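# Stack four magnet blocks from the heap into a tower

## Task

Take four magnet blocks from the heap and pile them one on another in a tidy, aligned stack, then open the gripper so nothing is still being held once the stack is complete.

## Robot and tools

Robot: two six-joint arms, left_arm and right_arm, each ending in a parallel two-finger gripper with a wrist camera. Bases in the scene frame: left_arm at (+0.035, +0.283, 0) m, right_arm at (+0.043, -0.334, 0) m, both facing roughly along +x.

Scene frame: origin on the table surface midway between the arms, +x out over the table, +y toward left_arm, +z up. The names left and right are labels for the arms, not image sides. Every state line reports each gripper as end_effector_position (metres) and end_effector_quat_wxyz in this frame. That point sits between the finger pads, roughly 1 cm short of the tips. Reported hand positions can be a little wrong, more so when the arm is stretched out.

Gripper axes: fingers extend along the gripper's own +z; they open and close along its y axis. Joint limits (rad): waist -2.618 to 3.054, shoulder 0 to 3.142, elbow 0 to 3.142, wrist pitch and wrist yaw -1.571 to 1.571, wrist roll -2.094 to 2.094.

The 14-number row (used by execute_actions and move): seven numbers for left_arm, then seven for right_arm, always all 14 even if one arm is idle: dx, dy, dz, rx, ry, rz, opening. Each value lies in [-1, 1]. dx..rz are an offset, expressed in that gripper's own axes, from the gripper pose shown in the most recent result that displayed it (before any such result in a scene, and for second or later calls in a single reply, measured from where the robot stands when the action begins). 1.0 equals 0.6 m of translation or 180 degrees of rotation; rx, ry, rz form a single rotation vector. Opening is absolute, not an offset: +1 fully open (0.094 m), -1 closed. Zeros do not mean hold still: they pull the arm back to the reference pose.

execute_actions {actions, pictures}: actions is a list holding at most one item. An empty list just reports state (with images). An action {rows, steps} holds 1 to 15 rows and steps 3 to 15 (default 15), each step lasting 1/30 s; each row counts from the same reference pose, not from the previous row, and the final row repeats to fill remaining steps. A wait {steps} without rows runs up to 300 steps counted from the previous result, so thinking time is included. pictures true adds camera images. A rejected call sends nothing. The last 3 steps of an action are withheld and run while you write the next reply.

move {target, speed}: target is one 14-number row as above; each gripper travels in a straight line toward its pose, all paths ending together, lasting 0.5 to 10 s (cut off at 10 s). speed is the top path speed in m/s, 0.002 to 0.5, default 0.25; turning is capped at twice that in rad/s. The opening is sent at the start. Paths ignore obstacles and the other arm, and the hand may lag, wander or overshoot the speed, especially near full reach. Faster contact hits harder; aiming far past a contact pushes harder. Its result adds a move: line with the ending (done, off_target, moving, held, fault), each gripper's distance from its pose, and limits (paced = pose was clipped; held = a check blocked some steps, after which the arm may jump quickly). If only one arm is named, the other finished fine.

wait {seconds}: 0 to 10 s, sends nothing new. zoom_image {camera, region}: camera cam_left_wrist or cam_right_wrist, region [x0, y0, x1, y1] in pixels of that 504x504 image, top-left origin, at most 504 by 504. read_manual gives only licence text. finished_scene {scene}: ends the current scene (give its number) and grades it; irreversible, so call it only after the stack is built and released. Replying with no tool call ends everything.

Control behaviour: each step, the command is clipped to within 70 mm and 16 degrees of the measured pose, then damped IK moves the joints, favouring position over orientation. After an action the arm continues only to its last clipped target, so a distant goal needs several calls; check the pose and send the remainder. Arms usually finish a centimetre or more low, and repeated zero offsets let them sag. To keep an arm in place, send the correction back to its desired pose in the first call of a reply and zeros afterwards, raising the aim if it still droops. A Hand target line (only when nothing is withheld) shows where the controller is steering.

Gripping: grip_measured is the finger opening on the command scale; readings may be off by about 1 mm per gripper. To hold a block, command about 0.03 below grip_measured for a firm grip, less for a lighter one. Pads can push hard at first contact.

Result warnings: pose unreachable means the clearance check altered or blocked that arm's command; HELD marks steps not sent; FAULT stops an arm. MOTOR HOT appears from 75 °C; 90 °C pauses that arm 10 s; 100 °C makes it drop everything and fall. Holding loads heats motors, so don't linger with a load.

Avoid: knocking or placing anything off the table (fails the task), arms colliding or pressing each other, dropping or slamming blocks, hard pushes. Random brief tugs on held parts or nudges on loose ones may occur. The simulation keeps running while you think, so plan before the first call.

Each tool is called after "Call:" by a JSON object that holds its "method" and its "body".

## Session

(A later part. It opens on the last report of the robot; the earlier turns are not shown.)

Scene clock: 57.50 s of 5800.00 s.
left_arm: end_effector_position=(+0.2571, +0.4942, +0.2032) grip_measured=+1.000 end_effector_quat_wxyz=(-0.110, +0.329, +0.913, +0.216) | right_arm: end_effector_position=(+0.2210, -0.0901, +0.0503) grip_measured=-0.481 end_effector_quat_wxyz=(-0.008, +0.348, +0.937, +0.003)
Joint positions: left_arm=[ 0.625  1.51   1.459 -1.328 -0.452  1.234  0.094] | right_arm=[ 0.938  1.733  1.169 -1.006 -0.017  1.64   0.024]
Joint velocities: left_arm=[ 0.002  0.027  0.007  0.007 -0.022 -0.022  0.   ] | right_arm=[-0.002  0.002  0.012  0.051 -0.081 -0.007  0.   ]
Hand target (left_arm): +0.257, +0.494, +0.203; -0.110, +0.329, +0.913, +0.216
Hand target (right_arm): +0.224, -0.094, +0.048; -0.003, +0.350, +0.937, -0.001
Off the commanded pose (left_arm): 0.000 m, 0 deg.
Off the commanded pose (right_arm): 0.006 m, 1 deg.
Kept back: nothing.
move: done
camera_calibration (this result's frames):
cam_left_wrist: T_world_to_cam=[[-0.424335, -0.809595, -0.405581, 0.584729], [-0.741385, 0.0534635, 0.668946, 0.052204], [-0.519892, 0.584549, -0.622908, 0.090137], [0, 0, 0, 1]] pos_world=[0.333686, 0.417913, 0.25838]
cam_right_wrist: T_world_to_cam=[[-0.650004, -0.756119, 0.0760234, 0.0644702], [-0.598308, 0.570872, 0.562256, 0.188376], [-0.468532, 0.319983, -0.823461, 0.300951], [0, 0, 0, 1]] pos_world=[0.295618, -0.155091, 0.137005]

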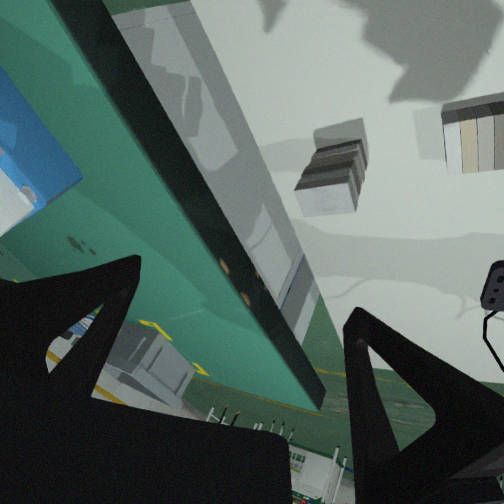

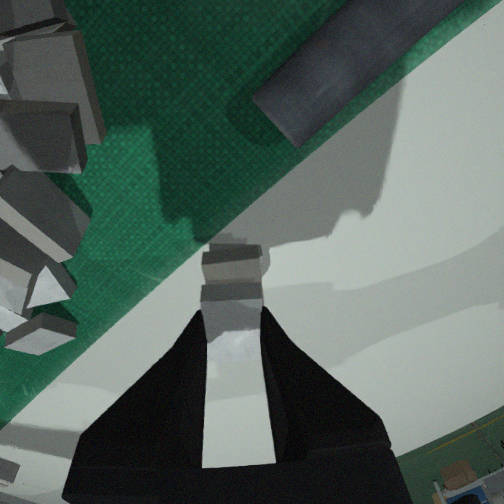

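Call:
{"method": "move", "body": {"target": [0,0,0,0,0,0,1,-0.01,0,0.012,0,0,0,-0.52], "speed": 0.03}}

Call:
{"method": "zoom_image", "body": {"camera": "cam_right_wrist", "region": [130,200,340,400]}}

Scene clock: 58.50 s of 5800.00 s.
left_arm: end_effector_position=(+0.2571, +0.4942, +0.2032) grip_measured=+1.000 end_effector_quat_wxyz=(-0.110, +0.329, +0.913, +0.216) | right_arm: end_effector_position=(+0.2243, -0.0901, +0.0475) grip_measured=-0.481 end_effector_quat_wxyz=(-0.007, +0.347, +0.938, +0.008)
Joint positions: left_arm=[ 0.625  1.51   1.459 -1.328 -0.452  1.234  0.094] | right_arm=[ 0.929  1.733  1.157 -0.982 -0.018  1.628  0.024]
Joint velocities: left_arm=[ 0.002 -0.012 -0.007 -0.095  0.037  0.007  0.   ] | right_arm=[-0.002  0.012  0.007  0.066  0.007  0.007  0.   ]
Hand target (left_arm): +0.257, +0.494, +0.203; -0.110, +0.329, +0.913, +0.216
Hand target (right_arm): +0.225, -0.094, +0.043; -0.008, +0.348, +0.937, +0.003
Off the commanded pose (left_arm): 0.000 m, 0 deg.
Off the commanded pose (right_arm): 0.006 m, 1 deg.
Kept back: nothing.
move: done
camera_calibration (this result's frames):
cam_left_wrist: T_world_to_cam=[[-0.424335, -0.809595, -0.405581, 0.584729], [-0.741385, 0.0534635, 0.668946, 0.052204], [-0.519892, 0.584549, -0.622908, 0.090137], [0, 0, 0, 1]] pos_world=[0.333686, 0.417913, 0.25838]
cam_right_wrist: T_world_to_cam=[[-0.648434, -0.758536, 0.0644644, 0.0667331], [-0.603471, 0.563798, 0.563874, 0.19238], [-0.464064, 0.326733, -0.823341, 0.299788], [0, 0, 0, 1]] pos_world=[0.298489, -0.155794, 0.134048]

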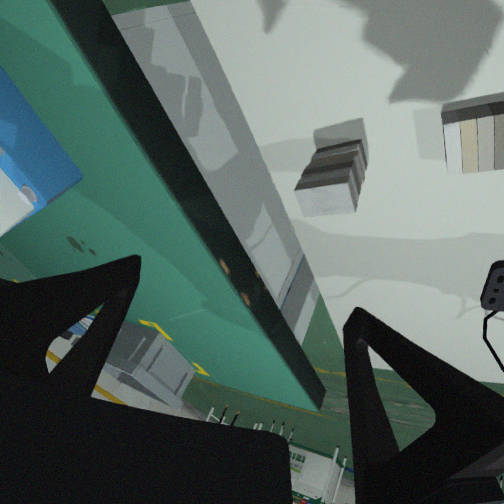

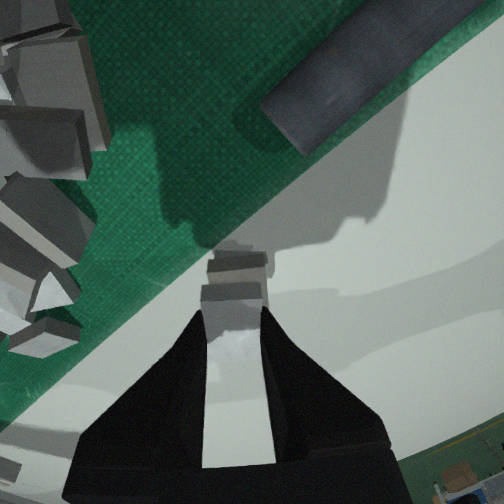

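Region (130, 200, 340, 400) of cam_right_wrist's 504x504 image, scaled by 2.400, with more detail than that image has; it fills the top 480 rows of this view, and the rest is white.

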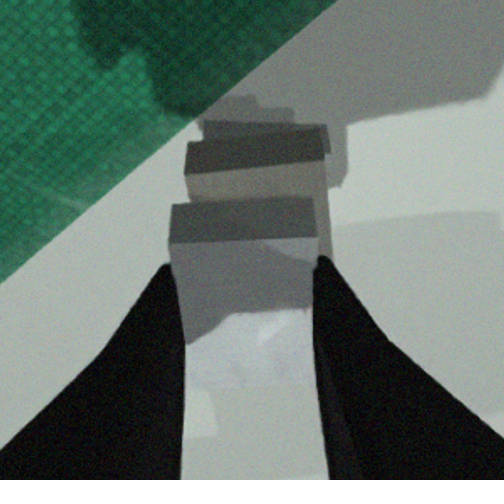

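Call:
{"method": "move", "body": {"target": [0,0,0,0,0,0,1,-0.004,-0.01,0.011,0.004,0,0,-0.52], "speed": 0.02}}

Call:
{"method": "zoom_image", "body": {"camera": "cam_right_wrist", "region": [130,200,340,400]}}

Scene clock: 59.43 s of 5800.00 s.
left_arm: end_effector_position=(+0.2571, +0.4942, +0.2032) grip_measured=+1.000 end_effector_quat_wxyz=(-0.110, +0.329, +0.913, +0.216) | right_arm: end_effector_position=(+0.2242, -0.0902, +0.0458) grip_measured=-0.481 end_effector_quat_wxyz=(-0.007, +0.347, +0.938, +0.009)
Joint positions: left_arm=[ 0.625  1.51   1.459 -1.328 -0.452  1.234  0.094] | right_arm=[ 0.929  1.733  1.15  -0.973 -0.018  1.627  0.024]
Joint velocities: left_arm=[ 0.002 -0.012 -0.017  0.022  0.022 -0.051  0.   ] | right_arm=[-0.012  0.012 -0.002  0.051  0.081  0.022  0.   ]
Hand target (left_arm): +0.257, +0.494, +0.203; -0.110, +0.329, +0.913, +0.216
Hand target (right_arm): +0.222, -0.096, +0.041; -0.009, +0.347, +0.938, +0.003
Off the commanded pose (left_arm): 0.000 m, 0 deg.
Off the commanded pose (right_arm): 0.008 m, 1 deg.
Kept back: nothing.
move: done
camera_calibration (this result's frames):
cam_left_wrist: T_world_to_cam=[[-0.424335, -0.809595, -0.405581, 0.584729], [-0.741385, 0.0534635, 0.668946, 0.052204], [-0.519892, 0.584549, -0.622908, 0.090137], [0, 0, 0, 1]] pos_world=[0.333686, 0.417913, 0.25838]
cam_right_wrist: T_world_to_cam=[[-0.64793, -0.759127, 0.0625496, 0.0666302], [-0.604562, 0.562479, 0.564022, 0.193478], [-0.463348, 0.327632, -0.823387, 0.298293], [0, 0, 0, 1]] pos_world=[0.298355, -0.155977, 0.132317]

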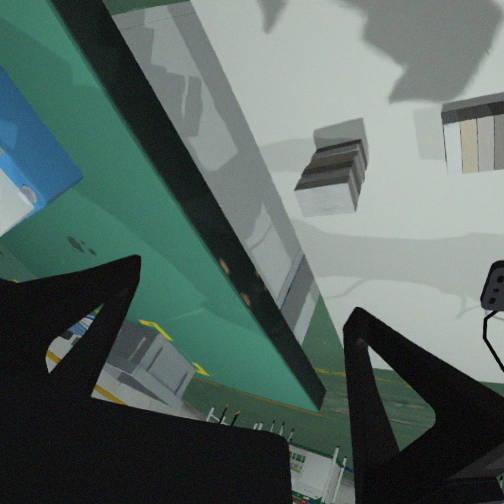

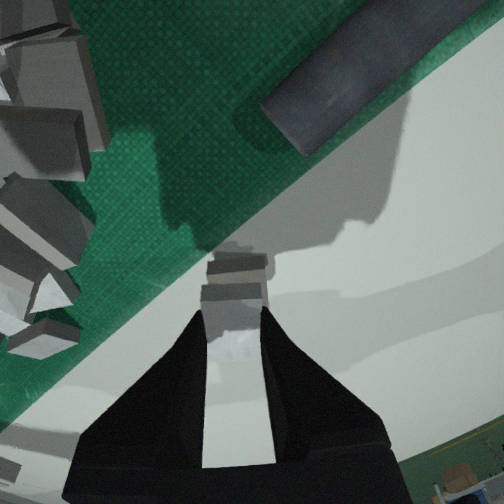

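Region (130, 200, 340, 400) of cam_right_wrist's 504x504 image, scaled by 2.400, with more detail than that image has; it fills the top 480 rows of this view, and the rest is white.

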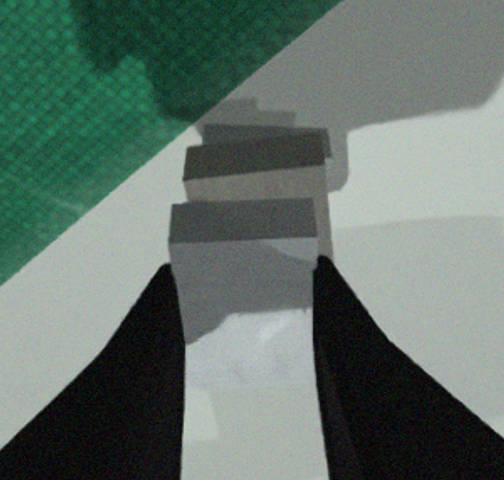

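Probably the fingertip rests on block 3. Release, then width squeeze lower down.

Call:
{"method": "move", "body": {"target": [0,0,0,0,0,0,1,0,0,0,0,0,0,-0.05]}}

Call:
{"method": "move", "body": {"target": [0,0,0,0,0,0,1,0,-0.008,0.046,0.004,-0.005,0,-0.05], "speed": 0.06}}

Scene clock: 60.37 s of 5800.00 s.
left_arm: end_effector_position=(+0.2571, +0.4942, +0.2032) grip_measured=+1.000 end_effector_quat_wxyz=(-0.110, +0.329, +0.913, +0.216) | right_arm: end_effector_position=(+0.2243, -0.0901, +0.0458) grip_measured=-0.052 end_effector_quat_wxyz=(-0.007, +0.347, +0.938, +0.009)
Joint positions: left_arm=[ 0.625  1.51   1.459 -1.328 -0.452  1.234  0.094] | right_arm=[ 0.929  1.733  1.15  -0.973 -0.018  1.627  0.045]
Joint velocities: left_arm=[-0.022 -0.012  0.002 -0.022 -0.022 -0.007  0.   ] | right_arm=[ 0.017 -0.007 -0.017  0.051  0.095  0.037 -0.   ]
Hand target (left_arm): +0.257, +0.494, +0.203; -0.110, +0.329, +0.913, +0.216
Hand target (right_arm): +0.224, -0.090, +0.046; -0.007, +0.347, +0.938, +0.009
Off the commanded pose (left_arm): 0.000 m, 0 deg.
Off the commanded pose (right_arm): 0.000 m, 0 deg.
Kept back: nothing.
move: done
camera_calibration (this result's frames):
cam_left_wrist: T_world_to_cam=[[-0.424335, -0.809595, -0.405581, 0.584729], [-0.741385, 0.0534635, 0.668946, 0.052204], [-0.519892, 0.584549, -0.622908, 0.090137], [0, 0, 0, 1]] pos_world=[0.333686, 0.417913, 0.25838]
cam_right_wrist: T_world_to_cam=[[-0.647944, -0.759146, 0.0621694, 0.0667436], [-0.604693, 0.562308, 0.564053, 0.193482], [-0.463157, 0.327882, -0.823395, 0.298277], [0, 0, 0, 1]] pos_world=[0.298392, -0.155928, 0.132316]

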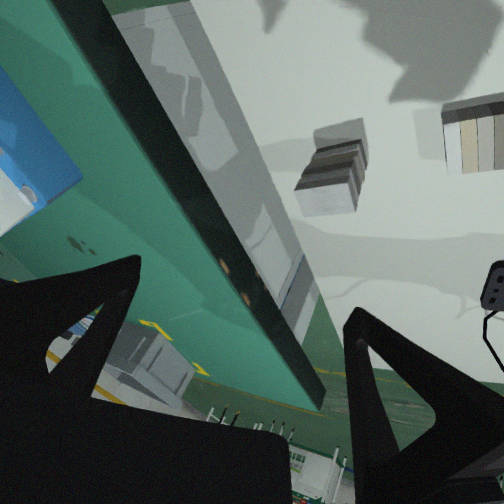

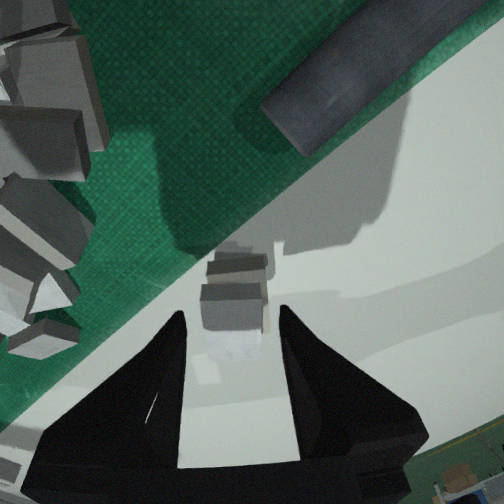

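Scene clock: 61.30 s of 5800.00 s.
left_arm: end_effector_position=(+0.2571, +0.4942, +0.2032) grip_measured=+1.000 end_effector_quat_wxyz=(-0.110, +0.329, +0.913, +0.216) | right_arm: end_effector_position=(+0.2234, -0.0913, +0.0219) grip_measured=-0.052 end_effector_quat_wxyz=(-0.007, +0.348, +0.937, +0.007)
Joint positions: left_arm=[ 0.625  1.51   1.459 -1.328 -0.452  1.234  0.094] | right_arm=[ 0.929  1.767  1.088 -0.881 -0.018  1.63   0.045]
Joint velocities: left_arm=[-0.017  0.007 -0.012 -0.095  0.007  0.022  0.   ] | right_arm=[ 0.007  0.002 -0.007  0.022 -0.007  0.007 -0.   ]
Hand target (left_arm): +0.257, +0.494, +0.203; -0.110, +0.329, +0.913, +0.216
Hand target (right_arm): +0.221, -0.093, +0.018; -0.001, +0.347, +0.938, +0.001
Off the commanded pose (left_arm): 0.000 m, 0 deg.
Off the commanded pose (right_arm): 0.005 m, 1 deg.
Kept back: nothing.
move: done
camera_calibration (this result's frames):
cam_left_wrist: T_world_to_cam=[[-0.424335, -0.809595, -0.405581, 0.584729], [-0.741385, 0.0534635, 0.668946, 0.052204], [-0.519892, 0.584549, -0.622908, 0.090137], [0, 0, 0, 1]] pos_world=[0.333686, 0.417913, 0.25838]
cam_right_wrist: T_world_to_cam=[[-0.65009, -0.75695, 0.066407, 0.0673883], [-0.601501, 0.566041, 0.563732, 0.206729], [-0.464306, 0.326532, -0.823284, 0.278676], [0, 0, 0, 1]] pos_world=[0.297547, -0.157004, 0.108415]

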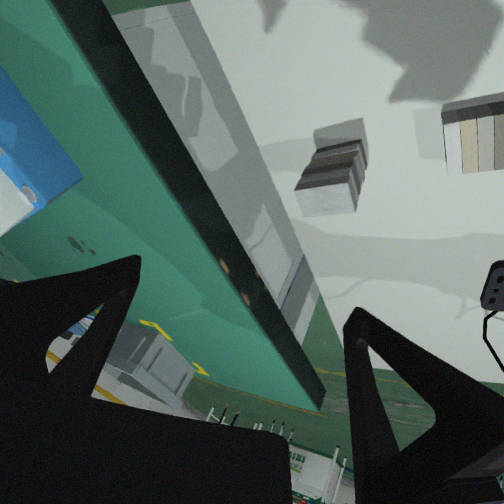

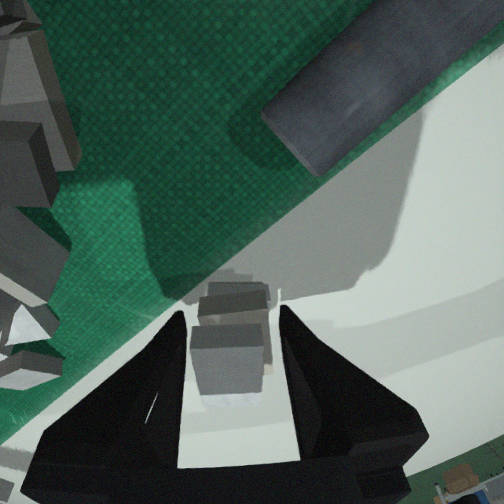

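Call:
{"method": "move", "body": {"target": [0,0,0,0,0,0,1,0,-0.004,0.009,0,0,0,-0.05], "speed": 0.03}}

Call:
{"method": "move", "body": {"target": [0,0,0,0,0,0,1,0,0,0,0,0,0,-0.51]}}

Call:
{"method": "move", "body": {"target": [0,0,0,0,0,0,1,0,0,0,0,0,0,-0.1]}}

Call:
{"method": "move", "body": {"target": [0,0,0,0,0,0,1,0,0,-0.1,0,0,0,-0.1], "speed": 0.15}}

Call:
{"method": "move", "body": {"target": [0,0,0,0,0,0,1,0,0,-0.01,0,0,-0.499,0.5], "speed": 0.5}}

Scene clock: 62.23 s of 5800.00 s.
left_arm: end_effector_position=(+0.2571, +0.4942, +0.2032) grip_measured=+1.000 end_effector_quat_wxyz=(-0.110, +0.329, +0.913, +0.216) | right_arm: end_effector_position=(+0.2262, -0.0877, +0.0219) grip_measured=-0.052 end_effector_quat_wxyz=(-0.004, +0.348, +0.937, +0.016)
Joint positions: left_arm=[ 0.625  1.51   1.459 -1.328 -0.452  1.234  0.094] | right_arm=[ 0.929  1.767  1.088 -0.863 -0.018  1.631  0.045]
Joint velocities: left_arm=[-0.022  0.017  0.002  0.051 -0.037  0.007  0.   ] | right_arm=[-0.017  0.002  0.017  0.022  0.022  0.066  0.   ]
Hand target (left_arm): +0.257, +0.494, +0.203; -0.110, +0.329, +0.913, +0.216
Hand target (right_arm): +0.222, -0.093, +0.017; -0.007, +0.348, +0.937, +0.007
Off the commanded pose (left_arm): 0.000 m, 0 deg.
Off the commanded pose (right_arm): 0.009 m, 1 deg.
Kept back: nothing.
move: done
camera_calibration (this result's frames):
cam_left_wrist: T_world_to_cam=[[-0.424335, -0.809595, -0.405581, 0.584729], [-0.741385, 0.0534635, 0.668946, 0.052204], [-0.519892, 0.584549, -0.622908, 0.090137], [0, 0, 0, 1]] pos_world=[0.333686, 0.417913, 0.25838]
cam_right_wrist: T_world_to_cam=[[-0.651014, -0.757536, 0.0481644, 0.0724743], [-0.607552, 0.558056, 0.565203, 0.206931], [-0.45504, 0.338693, -0.823544, 0.277821], [0, 0, 0, 1]] pos_world=[0.299323, -0.154673, 0.10835]

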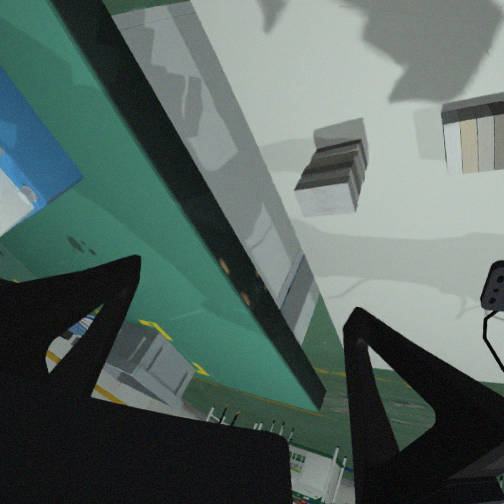

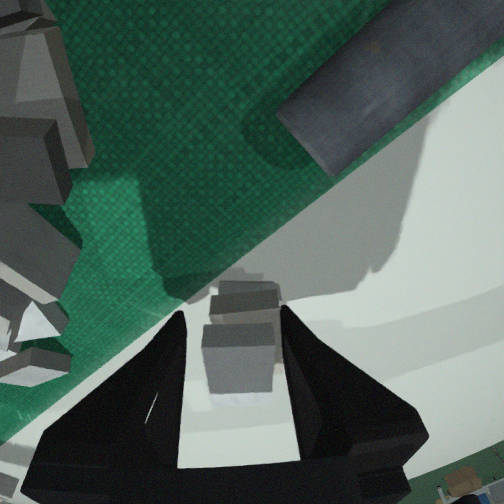

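Scene clock: 62.73 s of 5800.00 s.
left_arm: end_effector_position=(+0.2571, +0.4942, +0.2032) grip_measured=+1.000 end_effector_quat_wxyz=(-0.110, +0.329, +0.913, +0.216) | right_arm: end_effector_position=(+0.2257, -0.0878, +0.0219) grip_measured=-0.464 end_effector_quat_wxyz=(-0.005, +0.348, +0.937, +0.016)
Joint positions: left_arm=[ 0.625  1.51   1.459 -1.328 -0.452  1.234  0.094] | right_arm=[ 0.929  1.767  1.088 -0.865 -0.019  1.631  0.025]
Joint velocities: left_arm=[-0.007  0.002 -0.012  0.022 -0.051 -0.022  0.   ] | right_arm=[-0.012 -0.007  0.012 -0.022 -0.081 -0.051 -0.001]
Hand target (left_arm): +0.257, +0.494, +0.203; -0.110, +0.329, +0.913, +0.216
Hand target (right_arm): +0.226, -0.088, +0.022; -0.005, +0.348, +0.937, +0.016
Off the commanded pose (left_arm): 0.000 m, 0 deg.
Off the commanded pose (right_arm): 0.000 m, 0 deg.
Kept back: nothing.
move: done
camera_calibration (this result's frames):
cam_left_wrist: T_world_to_cam=[[-0.424335, -0.809595, -0.405581, 0.584729], [-0.741385, 0.0534635, 0.668946, 0.052204], [-0.519892, 0.584549, -0.622908, 0.090137], [0, 0, 0, 1]] pos_world=[0.333686, 0.417913, 0.25838]
cam_right_wrist: T_world_to_cam=[[-0.650878, -0.757549, 0.0497742, 0.0720132], [-0.606365, 0.558193, 0.566341, 0.206458], [-0.456814, 0.338437, -0.822667, 0.278019], [0, 0, 0, 1]] pos_world=[0.299064, -0.154782, 0.108207]

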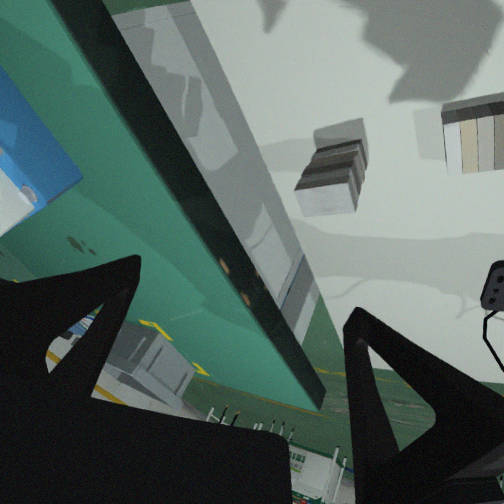

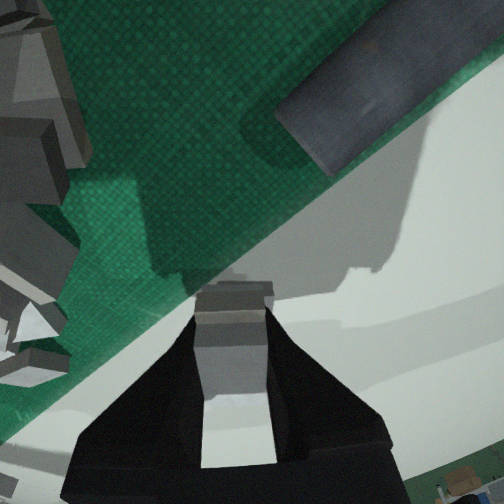

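Scene clock: 63.23 s of 5800.00 s.
left_arm: end_effector_position=(+0.2571, +0.4942, +0.2032) grip_measured=+1.000 end_effector_quat_wxyz=(-0.110, +0.329, +0.913, +0.216) | right_arm: end_effector_position=(+0.2258, -0.0877, +0.0219) grip_measured=-0.102 end_effector_quat_wxyz=(-0.005, +0.348, +0.937, +0.016)
Joint positions: left_arm=[ 0.625  1.51   1.459 -1.328 -0.452  1.234  0.094] | right_arm=[ 0.929  1.767  1.088 -0.864 -0.019  1.631  0.042]
Joint velocities: left_arm=[ 0.002 -0.012  0.017  0.051  0.007 -0.066  0.   ] | right_arm=[-0.012  0.017 -0.012 -0.022 -0.022 -0.051 -0.   ]
Hand target (left_arm): +0.257, +0.494, +0.203; -0.110, +0.329, +0.913, +0.216
Hand target (right_arm): +0.226, -0.088, +0.022; -0.005, +0.348, +0.937, +0.016
Off the commanded pose (left_arm): 0.000 m, 0 deg.
Off the commanded pose (right_arm): 0.000 m, 0 deg.
Kept back: nothing.
move: done
camera_calibration (this result's frames):
cam_left_wrist: T_world_to_cam=[[-0.424335, -0.809595, -0.405581, 0.584729], [-0.741385, 0.0534635, 0.668946, 0.052204], [-0.519892, 0.584549, -0.622908, 0.090137], [0, 0, 0, 1]] pos_world=[0.333686, 0.417913, 0.25838]
cam_right_wrist: T_world_to_cam=[[-0.650889, -0.757564, 0.0493938, 0.0721173], [-0.606496, 0.558021, 0.566369, 0.206464], [-0.456624, 0.338687, -0.82267, 0.278001], [0, 0, 0, 1]] pos_world=[0.299102, -0.154733, 0.108206]

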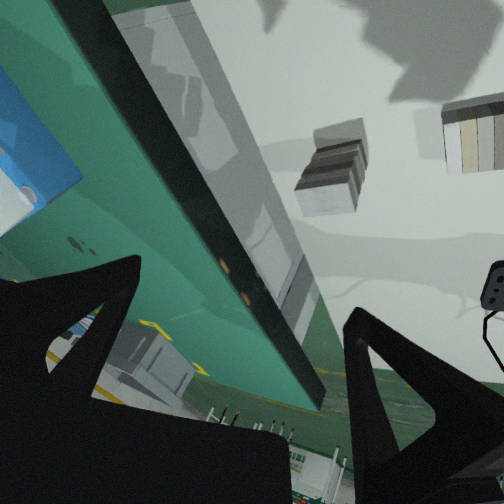

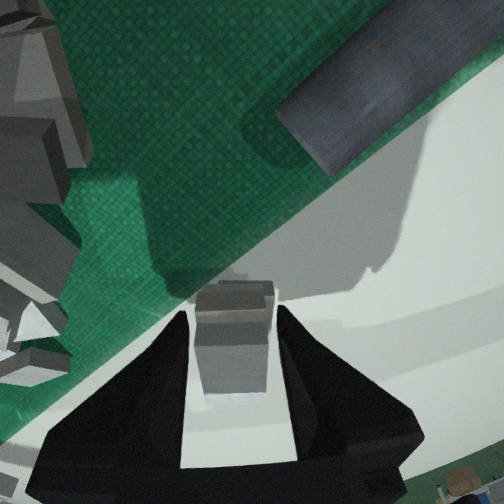

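Scene clock: 64.30 s of 5800.00 s.
left_arm: end_effector_position=(+0.2571, +0.4942, +0.2032) grip_measured=+1.000 end_effector_quat_wxyz=(-0.110, +0.329, +0.913, +0.216) | right_arm: end_effector_position=(+0.2223, -0.0922, +0.0719) grip_measured=-0.102 end_effector_quat_wxyz=(-0.008, +0.348, +0.937, +0.006)
Joint positions: left_arm=[ 0.625  1.51   1.459 -1.328 -0.452  1.234  0.094] | right_arm=[ 0.929  1.701  1.22  -1.083 -0.02   1.631  0.042]
Joint velocities: left_arm=[ 0.007 -0.002 -0.017 -0.037 -0.022 -0.007  0.   ] | right_arm=[ 0.002 -0.007 -0.017  0.022  0.022 -0.037 -0.   ]
Hand target (left_arm): +0.257, +0.494, +0.203; -0.110, +0.329, +0.913, +0.216
Hand target (right_arm): +0.225, -0.090, +0.081; -0.005, +0.348, +0.937, +0.016
Off the commanded pose (left_arm): 0.000 m, 0 deg.
Off the commanded pose (right_arm): 0.011 m, 1 deg.
Kept back: nothing.
move: off_target (right_arm)
camera_calibration (this result's frames):
cam_left_wrist: T_world_to_cam=[[-0.424335, -0.809595, -0.405581, 0.584729], [-0.741385, 0.0534635, 0.668946, 0.052204], [-0.519892, 0.584549, -0.622908, 0.090137], [0, 0, 0, 1]] pos_world=[0.333686, 0.417913, 0.25838]
cam_right_wrist: T_world_to_cam=[[-0.650137, -0.756626, 0.0695641, 0.0625061], [-0.599389, 0.566979, 0.565037, 0.177883], [-0.466963, 0.325656, -0.822127, 0.320072], [0, 0, 0, 1]] pos_world=[0.29672, -0.157795, 0.158282]

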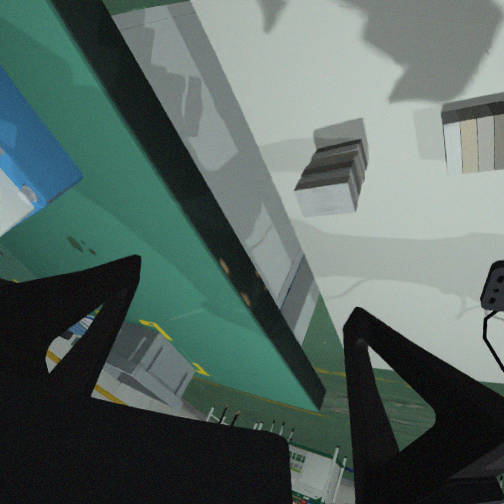

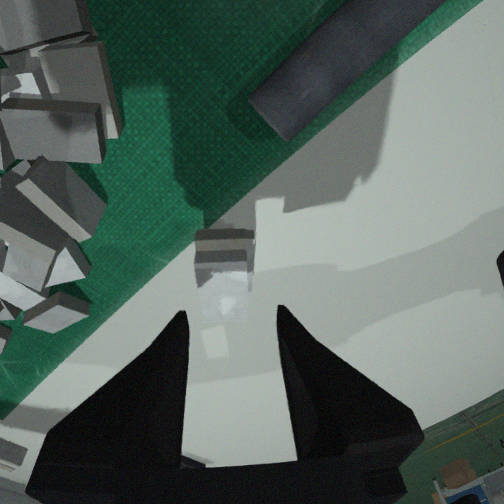

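Scene clock: 66.63 s of 5800.00 s.
left_arm: end_effector_position=(+0.2571, +0.4942, +0.2032) grip_measured=+1.000 end_effector_quat_wxyz=(-0.110, +0.329, +0.913, +0.216) | right_arm: end_effector_position=(+0.2194, -0.0960, +0.0719) grip_measured=+0.498 end_effector_quat_wxyz=(-0.010, -0.411, +0.912, +0.006)
Joint positions: left_arm=[ 0.625  1.51   1.459 -1.328 -0.452  1.234  0.094] | right_arm=[ 0.929  1.701  1.22  -1.103 -0.02   0.072  0.07 ]
Joint velocities: left_arm=[-0.012  0.002 -0.012 -0.066 -0.007  0.066  0.   ] | right_arm=[-0.007  0.002 -0.002 -0.051 -0.037 -0.037  0.001]
Hand target (left_arm): +0.257, +0.494, +0.203; -0.110, +0.329, +0.913, +0.216
Hand target (right_arm): +0.222, -0.092, +0.078; -0.002, -0.415, +0.910, +0.010
Off the commanded pose (left_arm): 0.000 m, 0 deg.
Off the commanded pose (right_arm): 0.008 m, 1 deg.
Kept back: nothing.
move: done
camera_calibration (this result's frames):
cam_left_wrist: T_world_to_cam=[[-0.424335, -0.809595, -0.405581, 0.584729], [-0.741385, 0.0534635, 0.668946, 0.052204], [-0.519892, 0.584549, -0.622908, 0.090137], [0, 0, 0, 1]] pos_world=[0.333686, 0.417913, 0.25838]
cam_right_wrist: T_world_to_cam=[[0.748591, -0.660627, 0.0564246, -0.238991], [-0.57142, -0.599654, 0.560263, 0.0604986], [-0.33629, -0.45165, -0.82639, 0.216984], [0, 0, 0, 1]] pos_world=[0.286446, -0.0236049, 0.158903]

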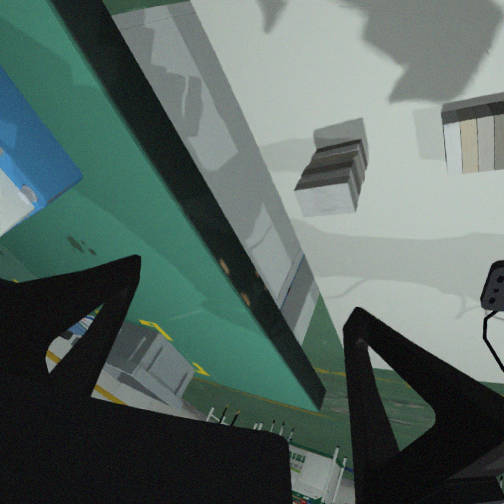

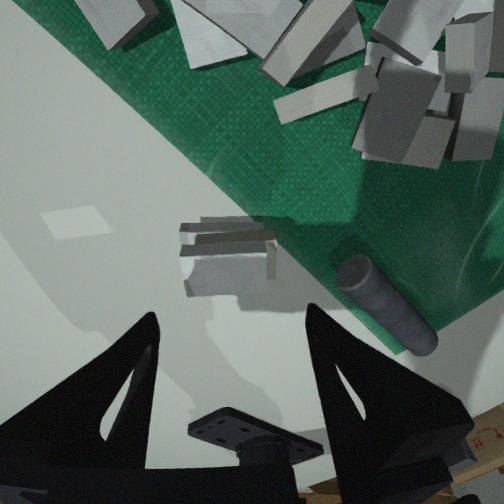

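Call:
{"method": "move", "body": {"target": [0,0,0,0,0,0,1,-0.018,0,-0.002,0.006,-0.004,0,0.3], "speed": 0.05}}

Call:
{"method": "move", "body": {"target": [0,0,0,0,0,0,1,0,0,0.095,0,0,0,0.3], "speed": 0.08}}

Scene clock: 67.57 s of 5800.00 s.
left_arm: end_effector_position=(+0.2571, +0.4942, +0.2032) grip_measured=+1.000 end_effector_quat_wxyz=(-0.110, +0.329, +0.913, +0.216) | right_arm: end_effector_position=(+0.2196, -0.0975, +0.0659) grip_measured=+0.302 end_effector_quat_wxyz=(-0.018, -0.410, +0.912, -0.002)
Joint positions: left_arm=[ 0.625  1.51   1.459 -1.328 -0.452  1.234  0.094] | right_arm=[ 0.929  1.723  1.22  -1.103 -0.014  0.074  0.061]
Joint velocities: left_arm=[ 0.022  0.007 -0.002  0.066  0.022 -0.037  0.   ] | right_arm=[-0.002 -0.007  0.002 -0.022  0.022 -0.007 -0.001]
Hand target (left_arm): +0.257, +0.494, +0.203; -0.110, +0.329, +0.913, +0.216
Hand target (right_arm): +0.226, -0.088, +0.073; -0.000, -0.411, +0.912, -0.000
Off the commanded pose (left_arm): 0.000 m, 0 deg.
Off the commanded pose (right_arm): 0.014 m, 2 deg.
Kept back: nothing.
move: off_target (right_arm)
camera_calibration (this result's frames):
cam_left_wrist: T_world_to_cam=[[-0.424335, -0.809595, -0.405581, 0.584729], [-0.741385, 0.0534635, 0.668946, 0.052204], [-0.519892, 0.584549, -0.622908, 0.090137], [0, 0, 0, 1]] pos_world=[0.333686, 0.417913, 0.25838]
cam_right_wrist: T_world_to_cam=[[0.74818, -0.660394, 0.0640824, -0.240204], [-0.567502, -0.586903, 0.577483, 0.0623169], [-0.343756, -0.468428, -0.813884, 0.210581], [0, 0, 0, 1]] pos_world=[0.287469, -0.0234135, 0.150794]

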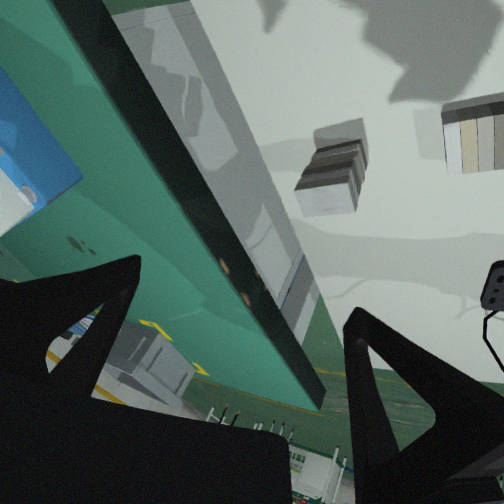

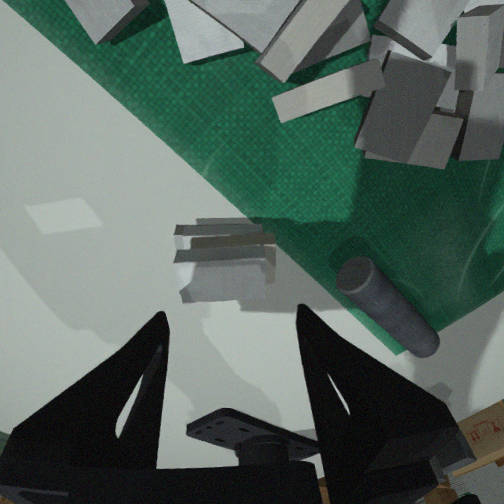

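Scene clock: 68.53 s of 5800.00 s.
left_arm: end_effector_position=(+0.2571, +0.4942, +0.2032) grip_measured=+1.000 end_effector_quat_wxyz=(-0.110, +0.329, +0.913, +0.216) | right_arm: end_effector_position=(+0.2152, -0.1027, +0.0202) grip_measured=+0.301 end_effector_quat_wxyz=(-0.029, -0.410, +0.912, -0.007)
Joint positions: left_arm=[ 0.625  1.51   1.459 -1.328 -0.452  1.234  0.094] | right_arm=[ 0.929  1.779  1.094 -0.942 -0.016  0.073  0.061]
Joint velocities: left_arm=[-0.002  0.002  0.002  0.081 -0.022 -0.081  0.   ] | right_arm=[-0.002  0.002 -0.002 -0.051  0.022  0.037 -0.   ]
Hand target (left_arm): +0.257, +0.494, +0.203; -0.110, +0.329, +0.913, +0.216
Hand target (right_arm): +0.218, -0.099, +0.010; -0.019, -0.410, +0.912, -0.002
Off the commanded pose (left_arm): 0.000 m, 0 deg.
Off the commanded pose (right_arm): 0.012 m, 1 deg.
Kept back: nothing.
move: off_target (right_arm)
camera_calibration (this result's frames):
cam_left_wrist: T_world_to_cam=[[-0.424335, -0.809595, -0.405581, 0.584729], [-0.741385, 0.0534635, 0.668946, 0.052204], [-0.519892, 0.584549, -0.622908, 0.090137], [0, 0, 0, 1]] pos_world=[0.333686, 0.417913, 0.25838]
cam_right_wrist: T_world_to_cam=[[0.749344, -0.659105, 0.063748, -0.237533], [-0.558426, -0.577259, 0.595762, 0.0818164], [-0.355871, -0.48203, -0.800627, 0.170383], [0, 0, 0, 1]] pos_world=[0.284317, -0.0272006, 0.102812]

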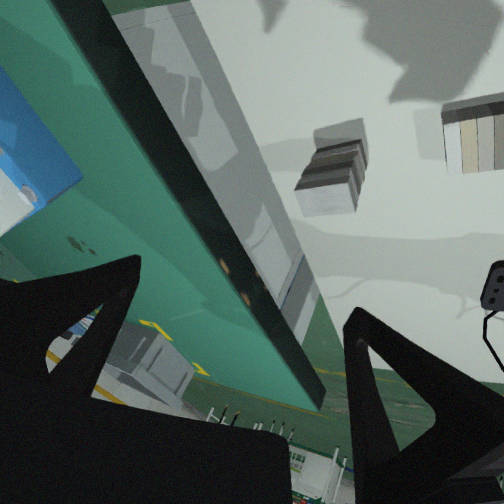

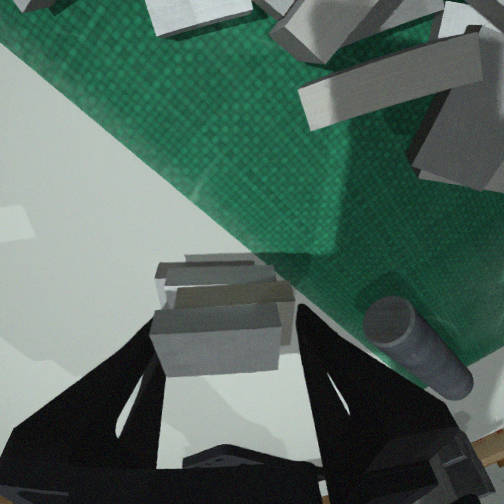

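Call:
{"method": "move", "body": {"target": [0,0,0,0,0,0,1,-0.028,0.006,0.0,0.003,-0.022,0,0.42], "speed": 0.04}}

Scene clock: 69.97 s of 5800.00 s.
left_arm: end_effector_position=(+0.2571, +0.4942, +0.2032) grip_measured=+1.000 end_effector_quat_wxyz=(-0.110, +0.329, +0.913, +0.216) | right_arm: end_effector_position=(+0.2222, -0.0914, +0.0196) grip_measured=+0.418 end_effector_quat_wxyz=(-0.005, -0.409, +0.913, +0.005)
Joint positions: left_arm=[ 0.625  1.51   1.459 -1.328 -0.452  1.234  0.094] | right_arm=[ 0.934  1.78   1.094 -0.888 -0.014  0.082  0.067]
Joint velocities: left_arm=[ 0.002 -0.012 -0.002  0.022 -0.037 -0.022  0.   ] | right_arm=[-0.002 -0.007 -0.022 -0.051 -0.007 -0.037 -0.001]
Hand target (left_arm): +0.257, +0.494, +0.203; -0.110, +0.329, +0.913, +0.216
Hand target (right_arm): +0.224, -0.088, +0.019; +0.005, -0.410, +0.912, +0.003
Off the commanded pose (left_arm): 0.000 m, 0 deg.
Off the commanded pose (right_arm): 0.004 m, 1 deg.
Kept back: nothing.
move: done
camera_calibration (this result's frames):
cam_left_wrist: T_world_to_cam=[[-0.424335, -0.809595, -0.405581, 0.584729], [-0.741385, 0.0534635, 0.668946, 0.052204], [-0.519892, 0.584549, -0.622908, 0.090137], [0, 0, 0, 1]] pos_world=[0.333686, 0.417913, 0.25838]
cam_right_wrist: T_world_to_cam=[[0.744993, -0.664191, 0.0619242, -0.234772], [-0.579768, -0.598783, 0.552565, 0.0962751], [-0.32993, -0.447559, -0.831166, 0.175823], [0, 0, 0, 1]] pos_world=[0.28873, -0.0195948, 0.107478]

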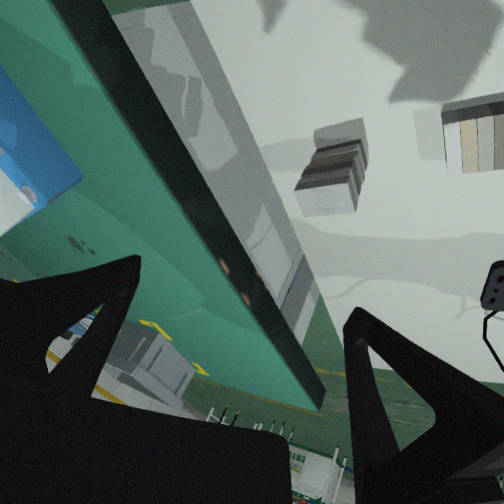

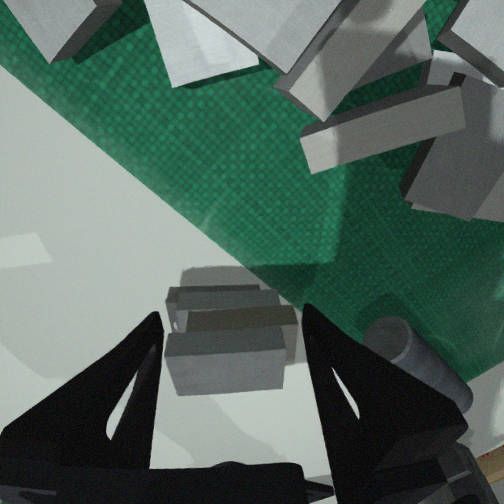

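Call:
{"method": "move", "body": {"target": [0,0,0,0,0,0,1,0,0,0,0,0,0,-0.16]}}

Call:
{"method": "move", "body": {"target": [0,0,0,0,0,0,1,0,0,0,0,0,0,0.2]}}

Call:
{"method": "move", "body": {"target": [0,0,0,0,0,0,1,0,0,-0.1,0,-0.005,0,0.2], "speed": 0.15}}

Call:
{"method": "move", "body": {"target": [0,0,0,0,0,0,1,-0.01,0,-0.01,0,0,0.499,0.0], "speed": 0.5}}

Scene clock: 71.77 s of 5800.00 s.
left_arm: end_effector_position=(+0.2571, +0.4942, +0.2032) grip_measured=+1.000 end_effector_quat_wxyz=(-0.110, +0.329, +0.913, +0.216) | right_arm: end_effector_position=(+0.2217, -0.0908, +0.0196) grip_measured=-0.124 end_effector_quat_wxyz=(-0.006, -0.409, +0.913, +0.007)
Joint positions: left_arm=[ 0.625  1.51   1.459 -1.328 -0.452  1.234  0.094] | right_arm=[ 0.934  1.78   1.094 -0.887 -0.018  0.083  0.041]
Joint velocities: left_arm=[ 0.007 -0.007 -0.007 -0.037 -0.022  0.022  0.   ] | right_arm=[ 0.002 -0.012 -0.007 -0.037  0.051  0.081  0.   ]
Hand target (left_arm): +0.257, +0.494, +0.203; -0.110, +0.329, +0.913, +0.216
Hand target (right_arm): +0.222, -0.091, +0.020; -0.005, -0.409, +0.913, +0.005
Off the commanded pose (left_arm): 0.000 m, 0 deg.
Off the commanded pose (right_arm): 0.001 m, 0 deg.
Kept back: nothing.
move: done
camera_calibration (this result's frames):
cam_left_wrist: T_world_to_cam=[[-0.424335, -0.809595, -0.405581, 0.584729], [-0.741385, 0.0534635, 0.668946, 0.052204], [-0.519892, 0.584549, -0.622908, 0.090137], [0, 0, 0, 1]] pos_world=[0.333686, 0.417913, 0.25838]
cam_right_wrist: T_world_to_cam=[[0.744904, -0.664673, 0.057689, -0.233954], [-0.578407, -0.600284, 0.552363, 0.0959155], [-0.332511, -0.444825, -0.831605, 0.176771], [0, 0, 0, 1]] pos_world=[0.28853, -0.0192945, 0.10752]

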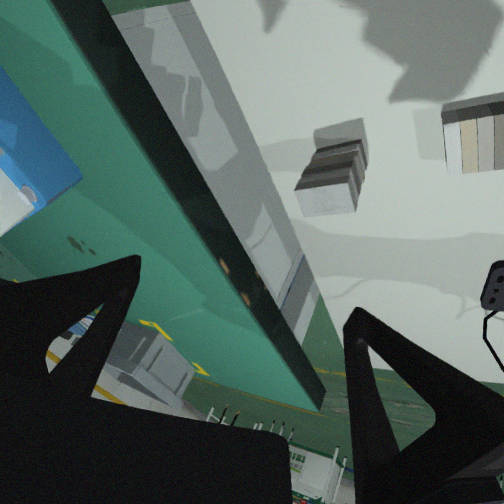

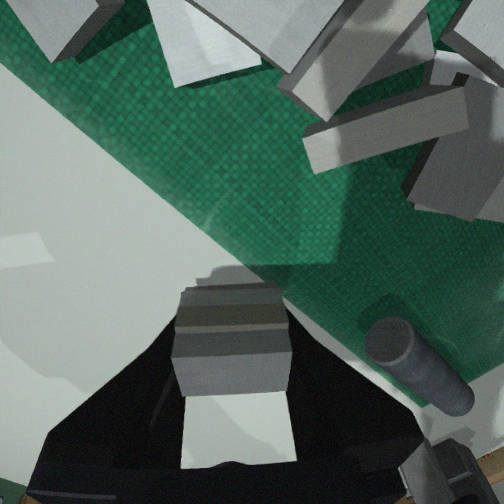

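Scene clock: 72.27 s of 5800.00 s.
left_arm: end_effector_position=(+0.2571, +0.4942, +0.2032) grip_measured=+1.000 end_effector_quat_wxyz=(-0.110, +0.329, +0.913, +0.216) | right_arm: end_effector_position=(+0.2217, -0.0909, +0.0196) grip_measured=+0.198 end_effector_quat_wxyz=(-0.006, -0.409, +0.913, +0.007)
Joint positions: left_arm=[ 0.625  1.51   1.459 -1.328 -0.452  1.234  0.094] | right_arm=[ 0.934  1.78   1.094 -0.888 -0.018  0.083  0.056]
Joint velocities: left_arm=[-0.012 -0.002  0.017  0.066  0.007 -0.022  0.   ] | right_arm=[ 0.002 -0.032 -0.012 -0.007  0.066  0.007 -0.001]
Hand target (left_arm): +0.257, +0.494, +0.203; -0.110, +0.329, +0.913, +0.216
Hand target (right_arm): +0.222, -0.091, +0.020; -0.006, -0.409, +0.913, +0.007
Off the commanded pose (left_arm): 0.000 m, 0 deg.
Off the commanded pose (right_arm): 0.000 m, 0 deg.
Kept back: nothing.
move: done
camera_calibration (this result's frames):
cam_left_wrist: T_world_to_cam=[[-0.424335, -0.809595, -0.405581, 0.584729], [-0.741385, 0.0534635, 0.668946, 0.052204], [-0.519892, 0.584549, -0.622908, 0.090137], [0, 0, 0, 1]] pos_world=[0.333686, 0.417913, 0.25838]
cam_right_wrist: T_world_to_cam=[[0.744917, -0.664656, 0.0577202, -0.233964], [-0.57828, -0.600115, 0.552678, 0.0958178], [-0.332702, -0.445078, -0.831394, 0.176734], [0, 0, 0, 1]] pos_world=[0.288493, -0.0193434, 0.107484]

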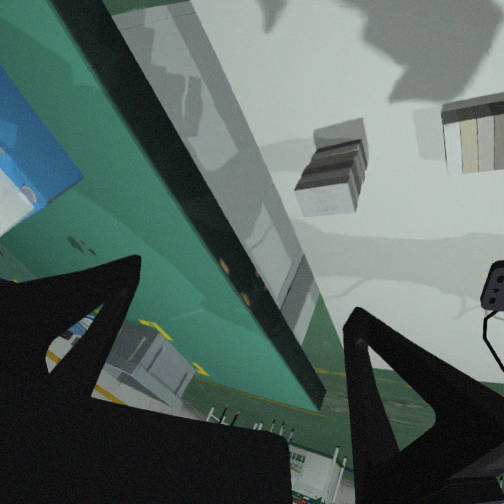

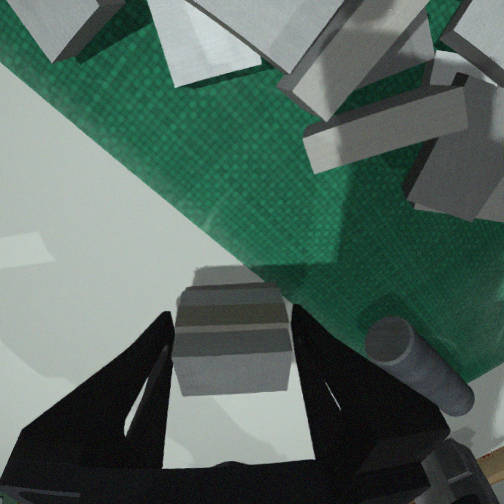

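Scene clock: 73.30 s of 5800.00 s.
left_arm: end_effector_position=(+0.2571, +0.4942, +0.2032) grip_measured=+1.000 end_effector_quat_wxyz=(-0.110, +0.329, +0.913, +0.216) | right_arm: end_effector_position=(+0.2174, -0.0965, +0.0692) grip_measured=+0.198 end_effector_quat_wxyz=(-0.013, -0.408, +0.913, +0.003)
Joint positions: left_arm=[ 0.625  1.51   1.459 -1.328 -0.452  1.234  0.094] | right_arm=[ 0.934  1.705  1.214 -1.1   -0.018  0.083  0.056]
Joint velocities: left_arm=[ 0.017 -0.012  0.007  0.022 -0.007 -0.037  0.   ] | right_arm=[-0.002 -0.002 -0.017  0.081 -0.007 -0.037 -0.   ]
Hand target (left_arm): +0.257, +0.494, +0.203; -0.110, +0.329, +0.913, +0.216
Hand target (right_arm): +0.221, -0.091, +0.079; +0.001, -0.409, +0.913, +0.010
Off the commanded pose (left_arm): 0.000 m, 0 deg.
Off the commanded pose (right_arm): 0.013 m, 2 deg.
Kept back: nothing.
move: off_target (right_arm)
camera_calibration (this result's frames):
cam_left_wrist: T_world_to_cam=[[-0.424335, -0.809595, -0.405581, 0.584729], [-0.741385, 0.0534635, 0.668946, 0.052204], [-0.519892, 0.584549, -0.622908, 0.090137], [0, 0, 0, 1]] pos_world=[0.333686, 0.417913, 0.25838]
cam_right_wrist: T_world_to_cam=[[0.745535, -0.663837, 0.0591459, -0.237554], [-0.572361, -0.592273, 0.567111, 0.061074], [-0.341439, -0.456654, -0.821515, 0.214141], [0, 0, 0, 1]] pos_world=[0.285177, -0.0237368, 0.155334]

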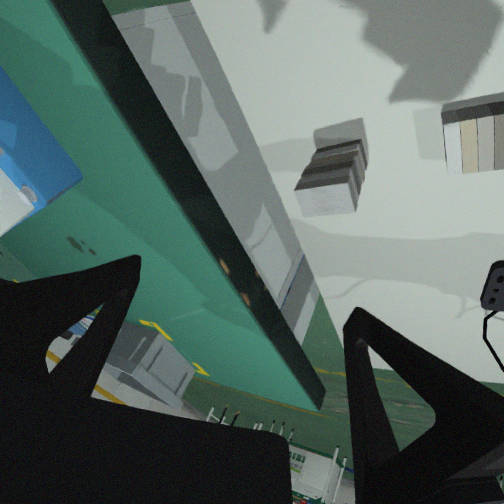

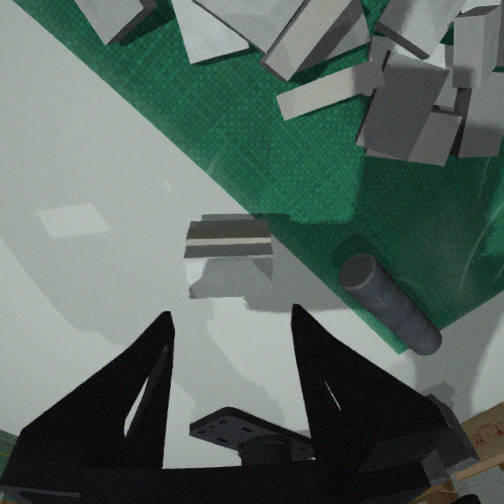

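Scene clock: 75.63 s of 5800.00 s.
left_arm: end_effector_position=(+0.2571, +0.4942, +0.2032) grip_measured=+1.000 end_effector_quat_wxyz=(-0.110, +0.329, +0.913, +0.216) | right_arm: end_effector_position=(+0.2175, -0.0946, +0.0707) grip_measured=+0.002 end_effector_quat_wxyz=(-0.015, +0.350, +0.937, -0.008)
Joint positions: left_arm=[ 0.625  1.51   1.459 -1.328 -0.452  1.234  0.094] | right_arm=[ 0.934  1.713  1.229 -1.111 -0.024  1.639  0.047]
Joint velocities: left_arm=[-0.007 -0.017 -0.012 -0.081 -0.022 -0.007  0.   ] | right_arm=[-0.002 -0.007  0.002  0.051 -0.022 -0.007 -0.001]
Hand target (left_arm): +0.257, +0.494, +0.203; -0.110, +0.329, +0.913, +0.216
Hand target (right_arm): +0.221, -0.092, +0.075; -0.012, +0.355, +0.935, -0.007
Off the commanded pose (left_arm): 0.000 m, 0 deg.
Off the commanded pose (right_arm): 0.006 m, 1 deg.
Kept back: nothing.
move: done
camera_calibration (this result's frames):
cam_left_wrist: T_world_to_cam=[[-0.424335, -0.809595, -0.405581, 0.584729], [-0.741385, 0.0534635, 0.668946, 0.052204], [-0.519892, 0.584549, -0.622908, 0.090137], [0, 0, 0, 1]] pos_world=[0.333686, 0.417913, 0.25838]
cam_right_wrist: T_world_to_cam=[[-0.650539, -0.752661, 0.101486, 0.0558631], [-0.584879, 0.581737, 0.565243, 0.175294], [-0.484475, 0.308356, -0.818658, 0.319572], [0, 0, 0, 1]] pos_world=[0.293691, -0.158471, 0.156867]

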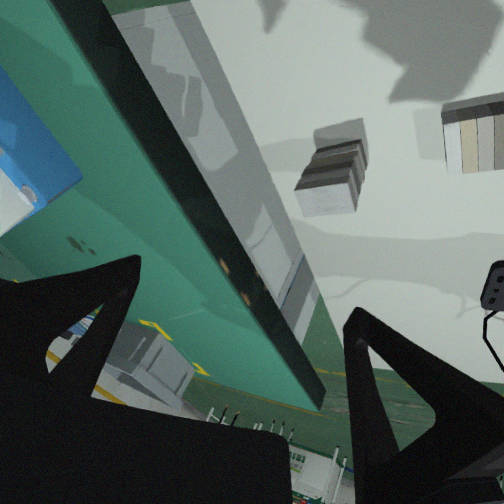

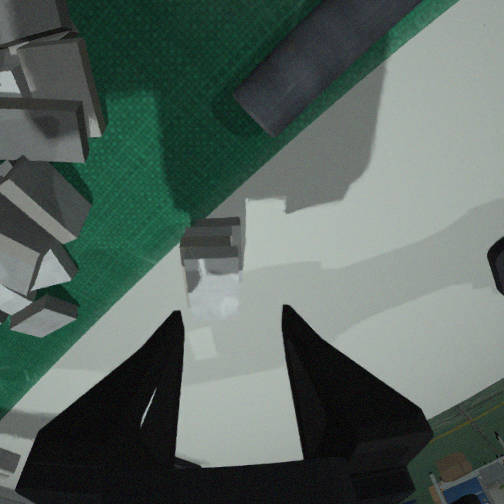

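Call:
{"method": "move", "body": {"target": [0,0,0,0,0,0,1,-0.004,0.014,0.092,-0.008,-0.007,0,0.25], "speed": 0.08}}

Scene clock: 77.10 s of 5800.00 s.
left_arm: end_effector_position=(+0.2571, +0.4942, +0.2032) grip_measured=+1.000 end_effector_quat_wxyz=(-0.110, +0.329, +0.913, +0.216) | right_arm: end_effector_position=(+0.2239, -0.0864, +0.0192) grip_measured=+0.248 end_effector_quat_wxyz=(-0.010, +0.351, +0.936, +0.007)
Joint positions: left_arm=[ 0.625  1.51   1.459 -1.328 -0.452  1.234  0.094] | right_arm=[ 0.934  1.788  1.102 -0.876 -0.023  1.641  0.059]
Joint velocities: left_arm=[ 0.017  0.002  0.012 -0.007  0.037 -0.081  0.   ] | right_arm=[-0.012 -0.012 -0.007  0.022 -0.066  0.051  0.   ]
Hand target (left_arm): +0.257, +0.494, +0.203; -0.110, +0.329, +0.913, +0.216
Hand target (right_arm): +0.224, -0.090, +0.016; -0.000, +0.350, +0.937, -0.001
Off the commanded pose (left_arm): 0.000 m, 0 deg.
Off the commanded pose (right_arm): 0.005 m, 1 deg.
Kept back: nothing.
move: done
camera_calibration (this result's frames):
cam_left_wrist: T_world_to_cam=[[-0.424335, -0.809595, -0.405581, 0.584729], [-0.741385, 0.0534635, 0.668946, 0.052204], [-0.519892, 0.584549, -0.622908, 0.090137], [0, 0, 0, 1]] pos_world=[0.333686, 0.417913, 0.25838]
cam_right_wrist: T_world_to_cam=[[-0.653744, -0.753613, 0.0684608, 0.072641], [-0.595624, 0.568266, 0.567721, 0.204607], [-0.466745, 0.330367, -0.82037, 0.275965], [0, 0, 0, 1]] pos_world=[0.298163, -0.152698, 0.105261]

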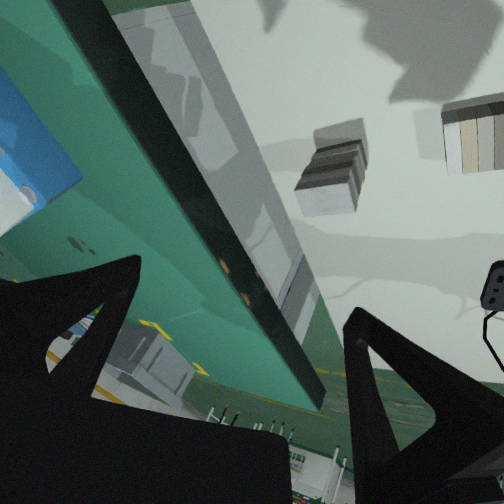

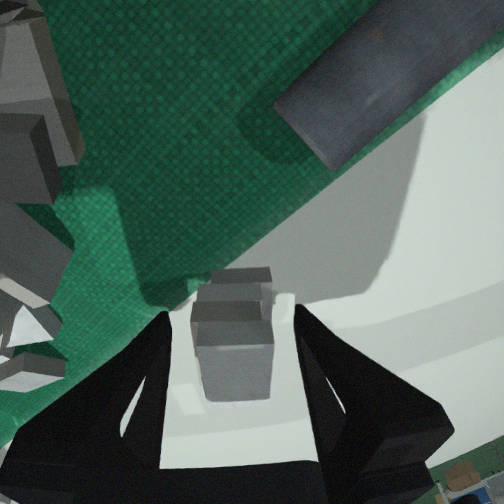

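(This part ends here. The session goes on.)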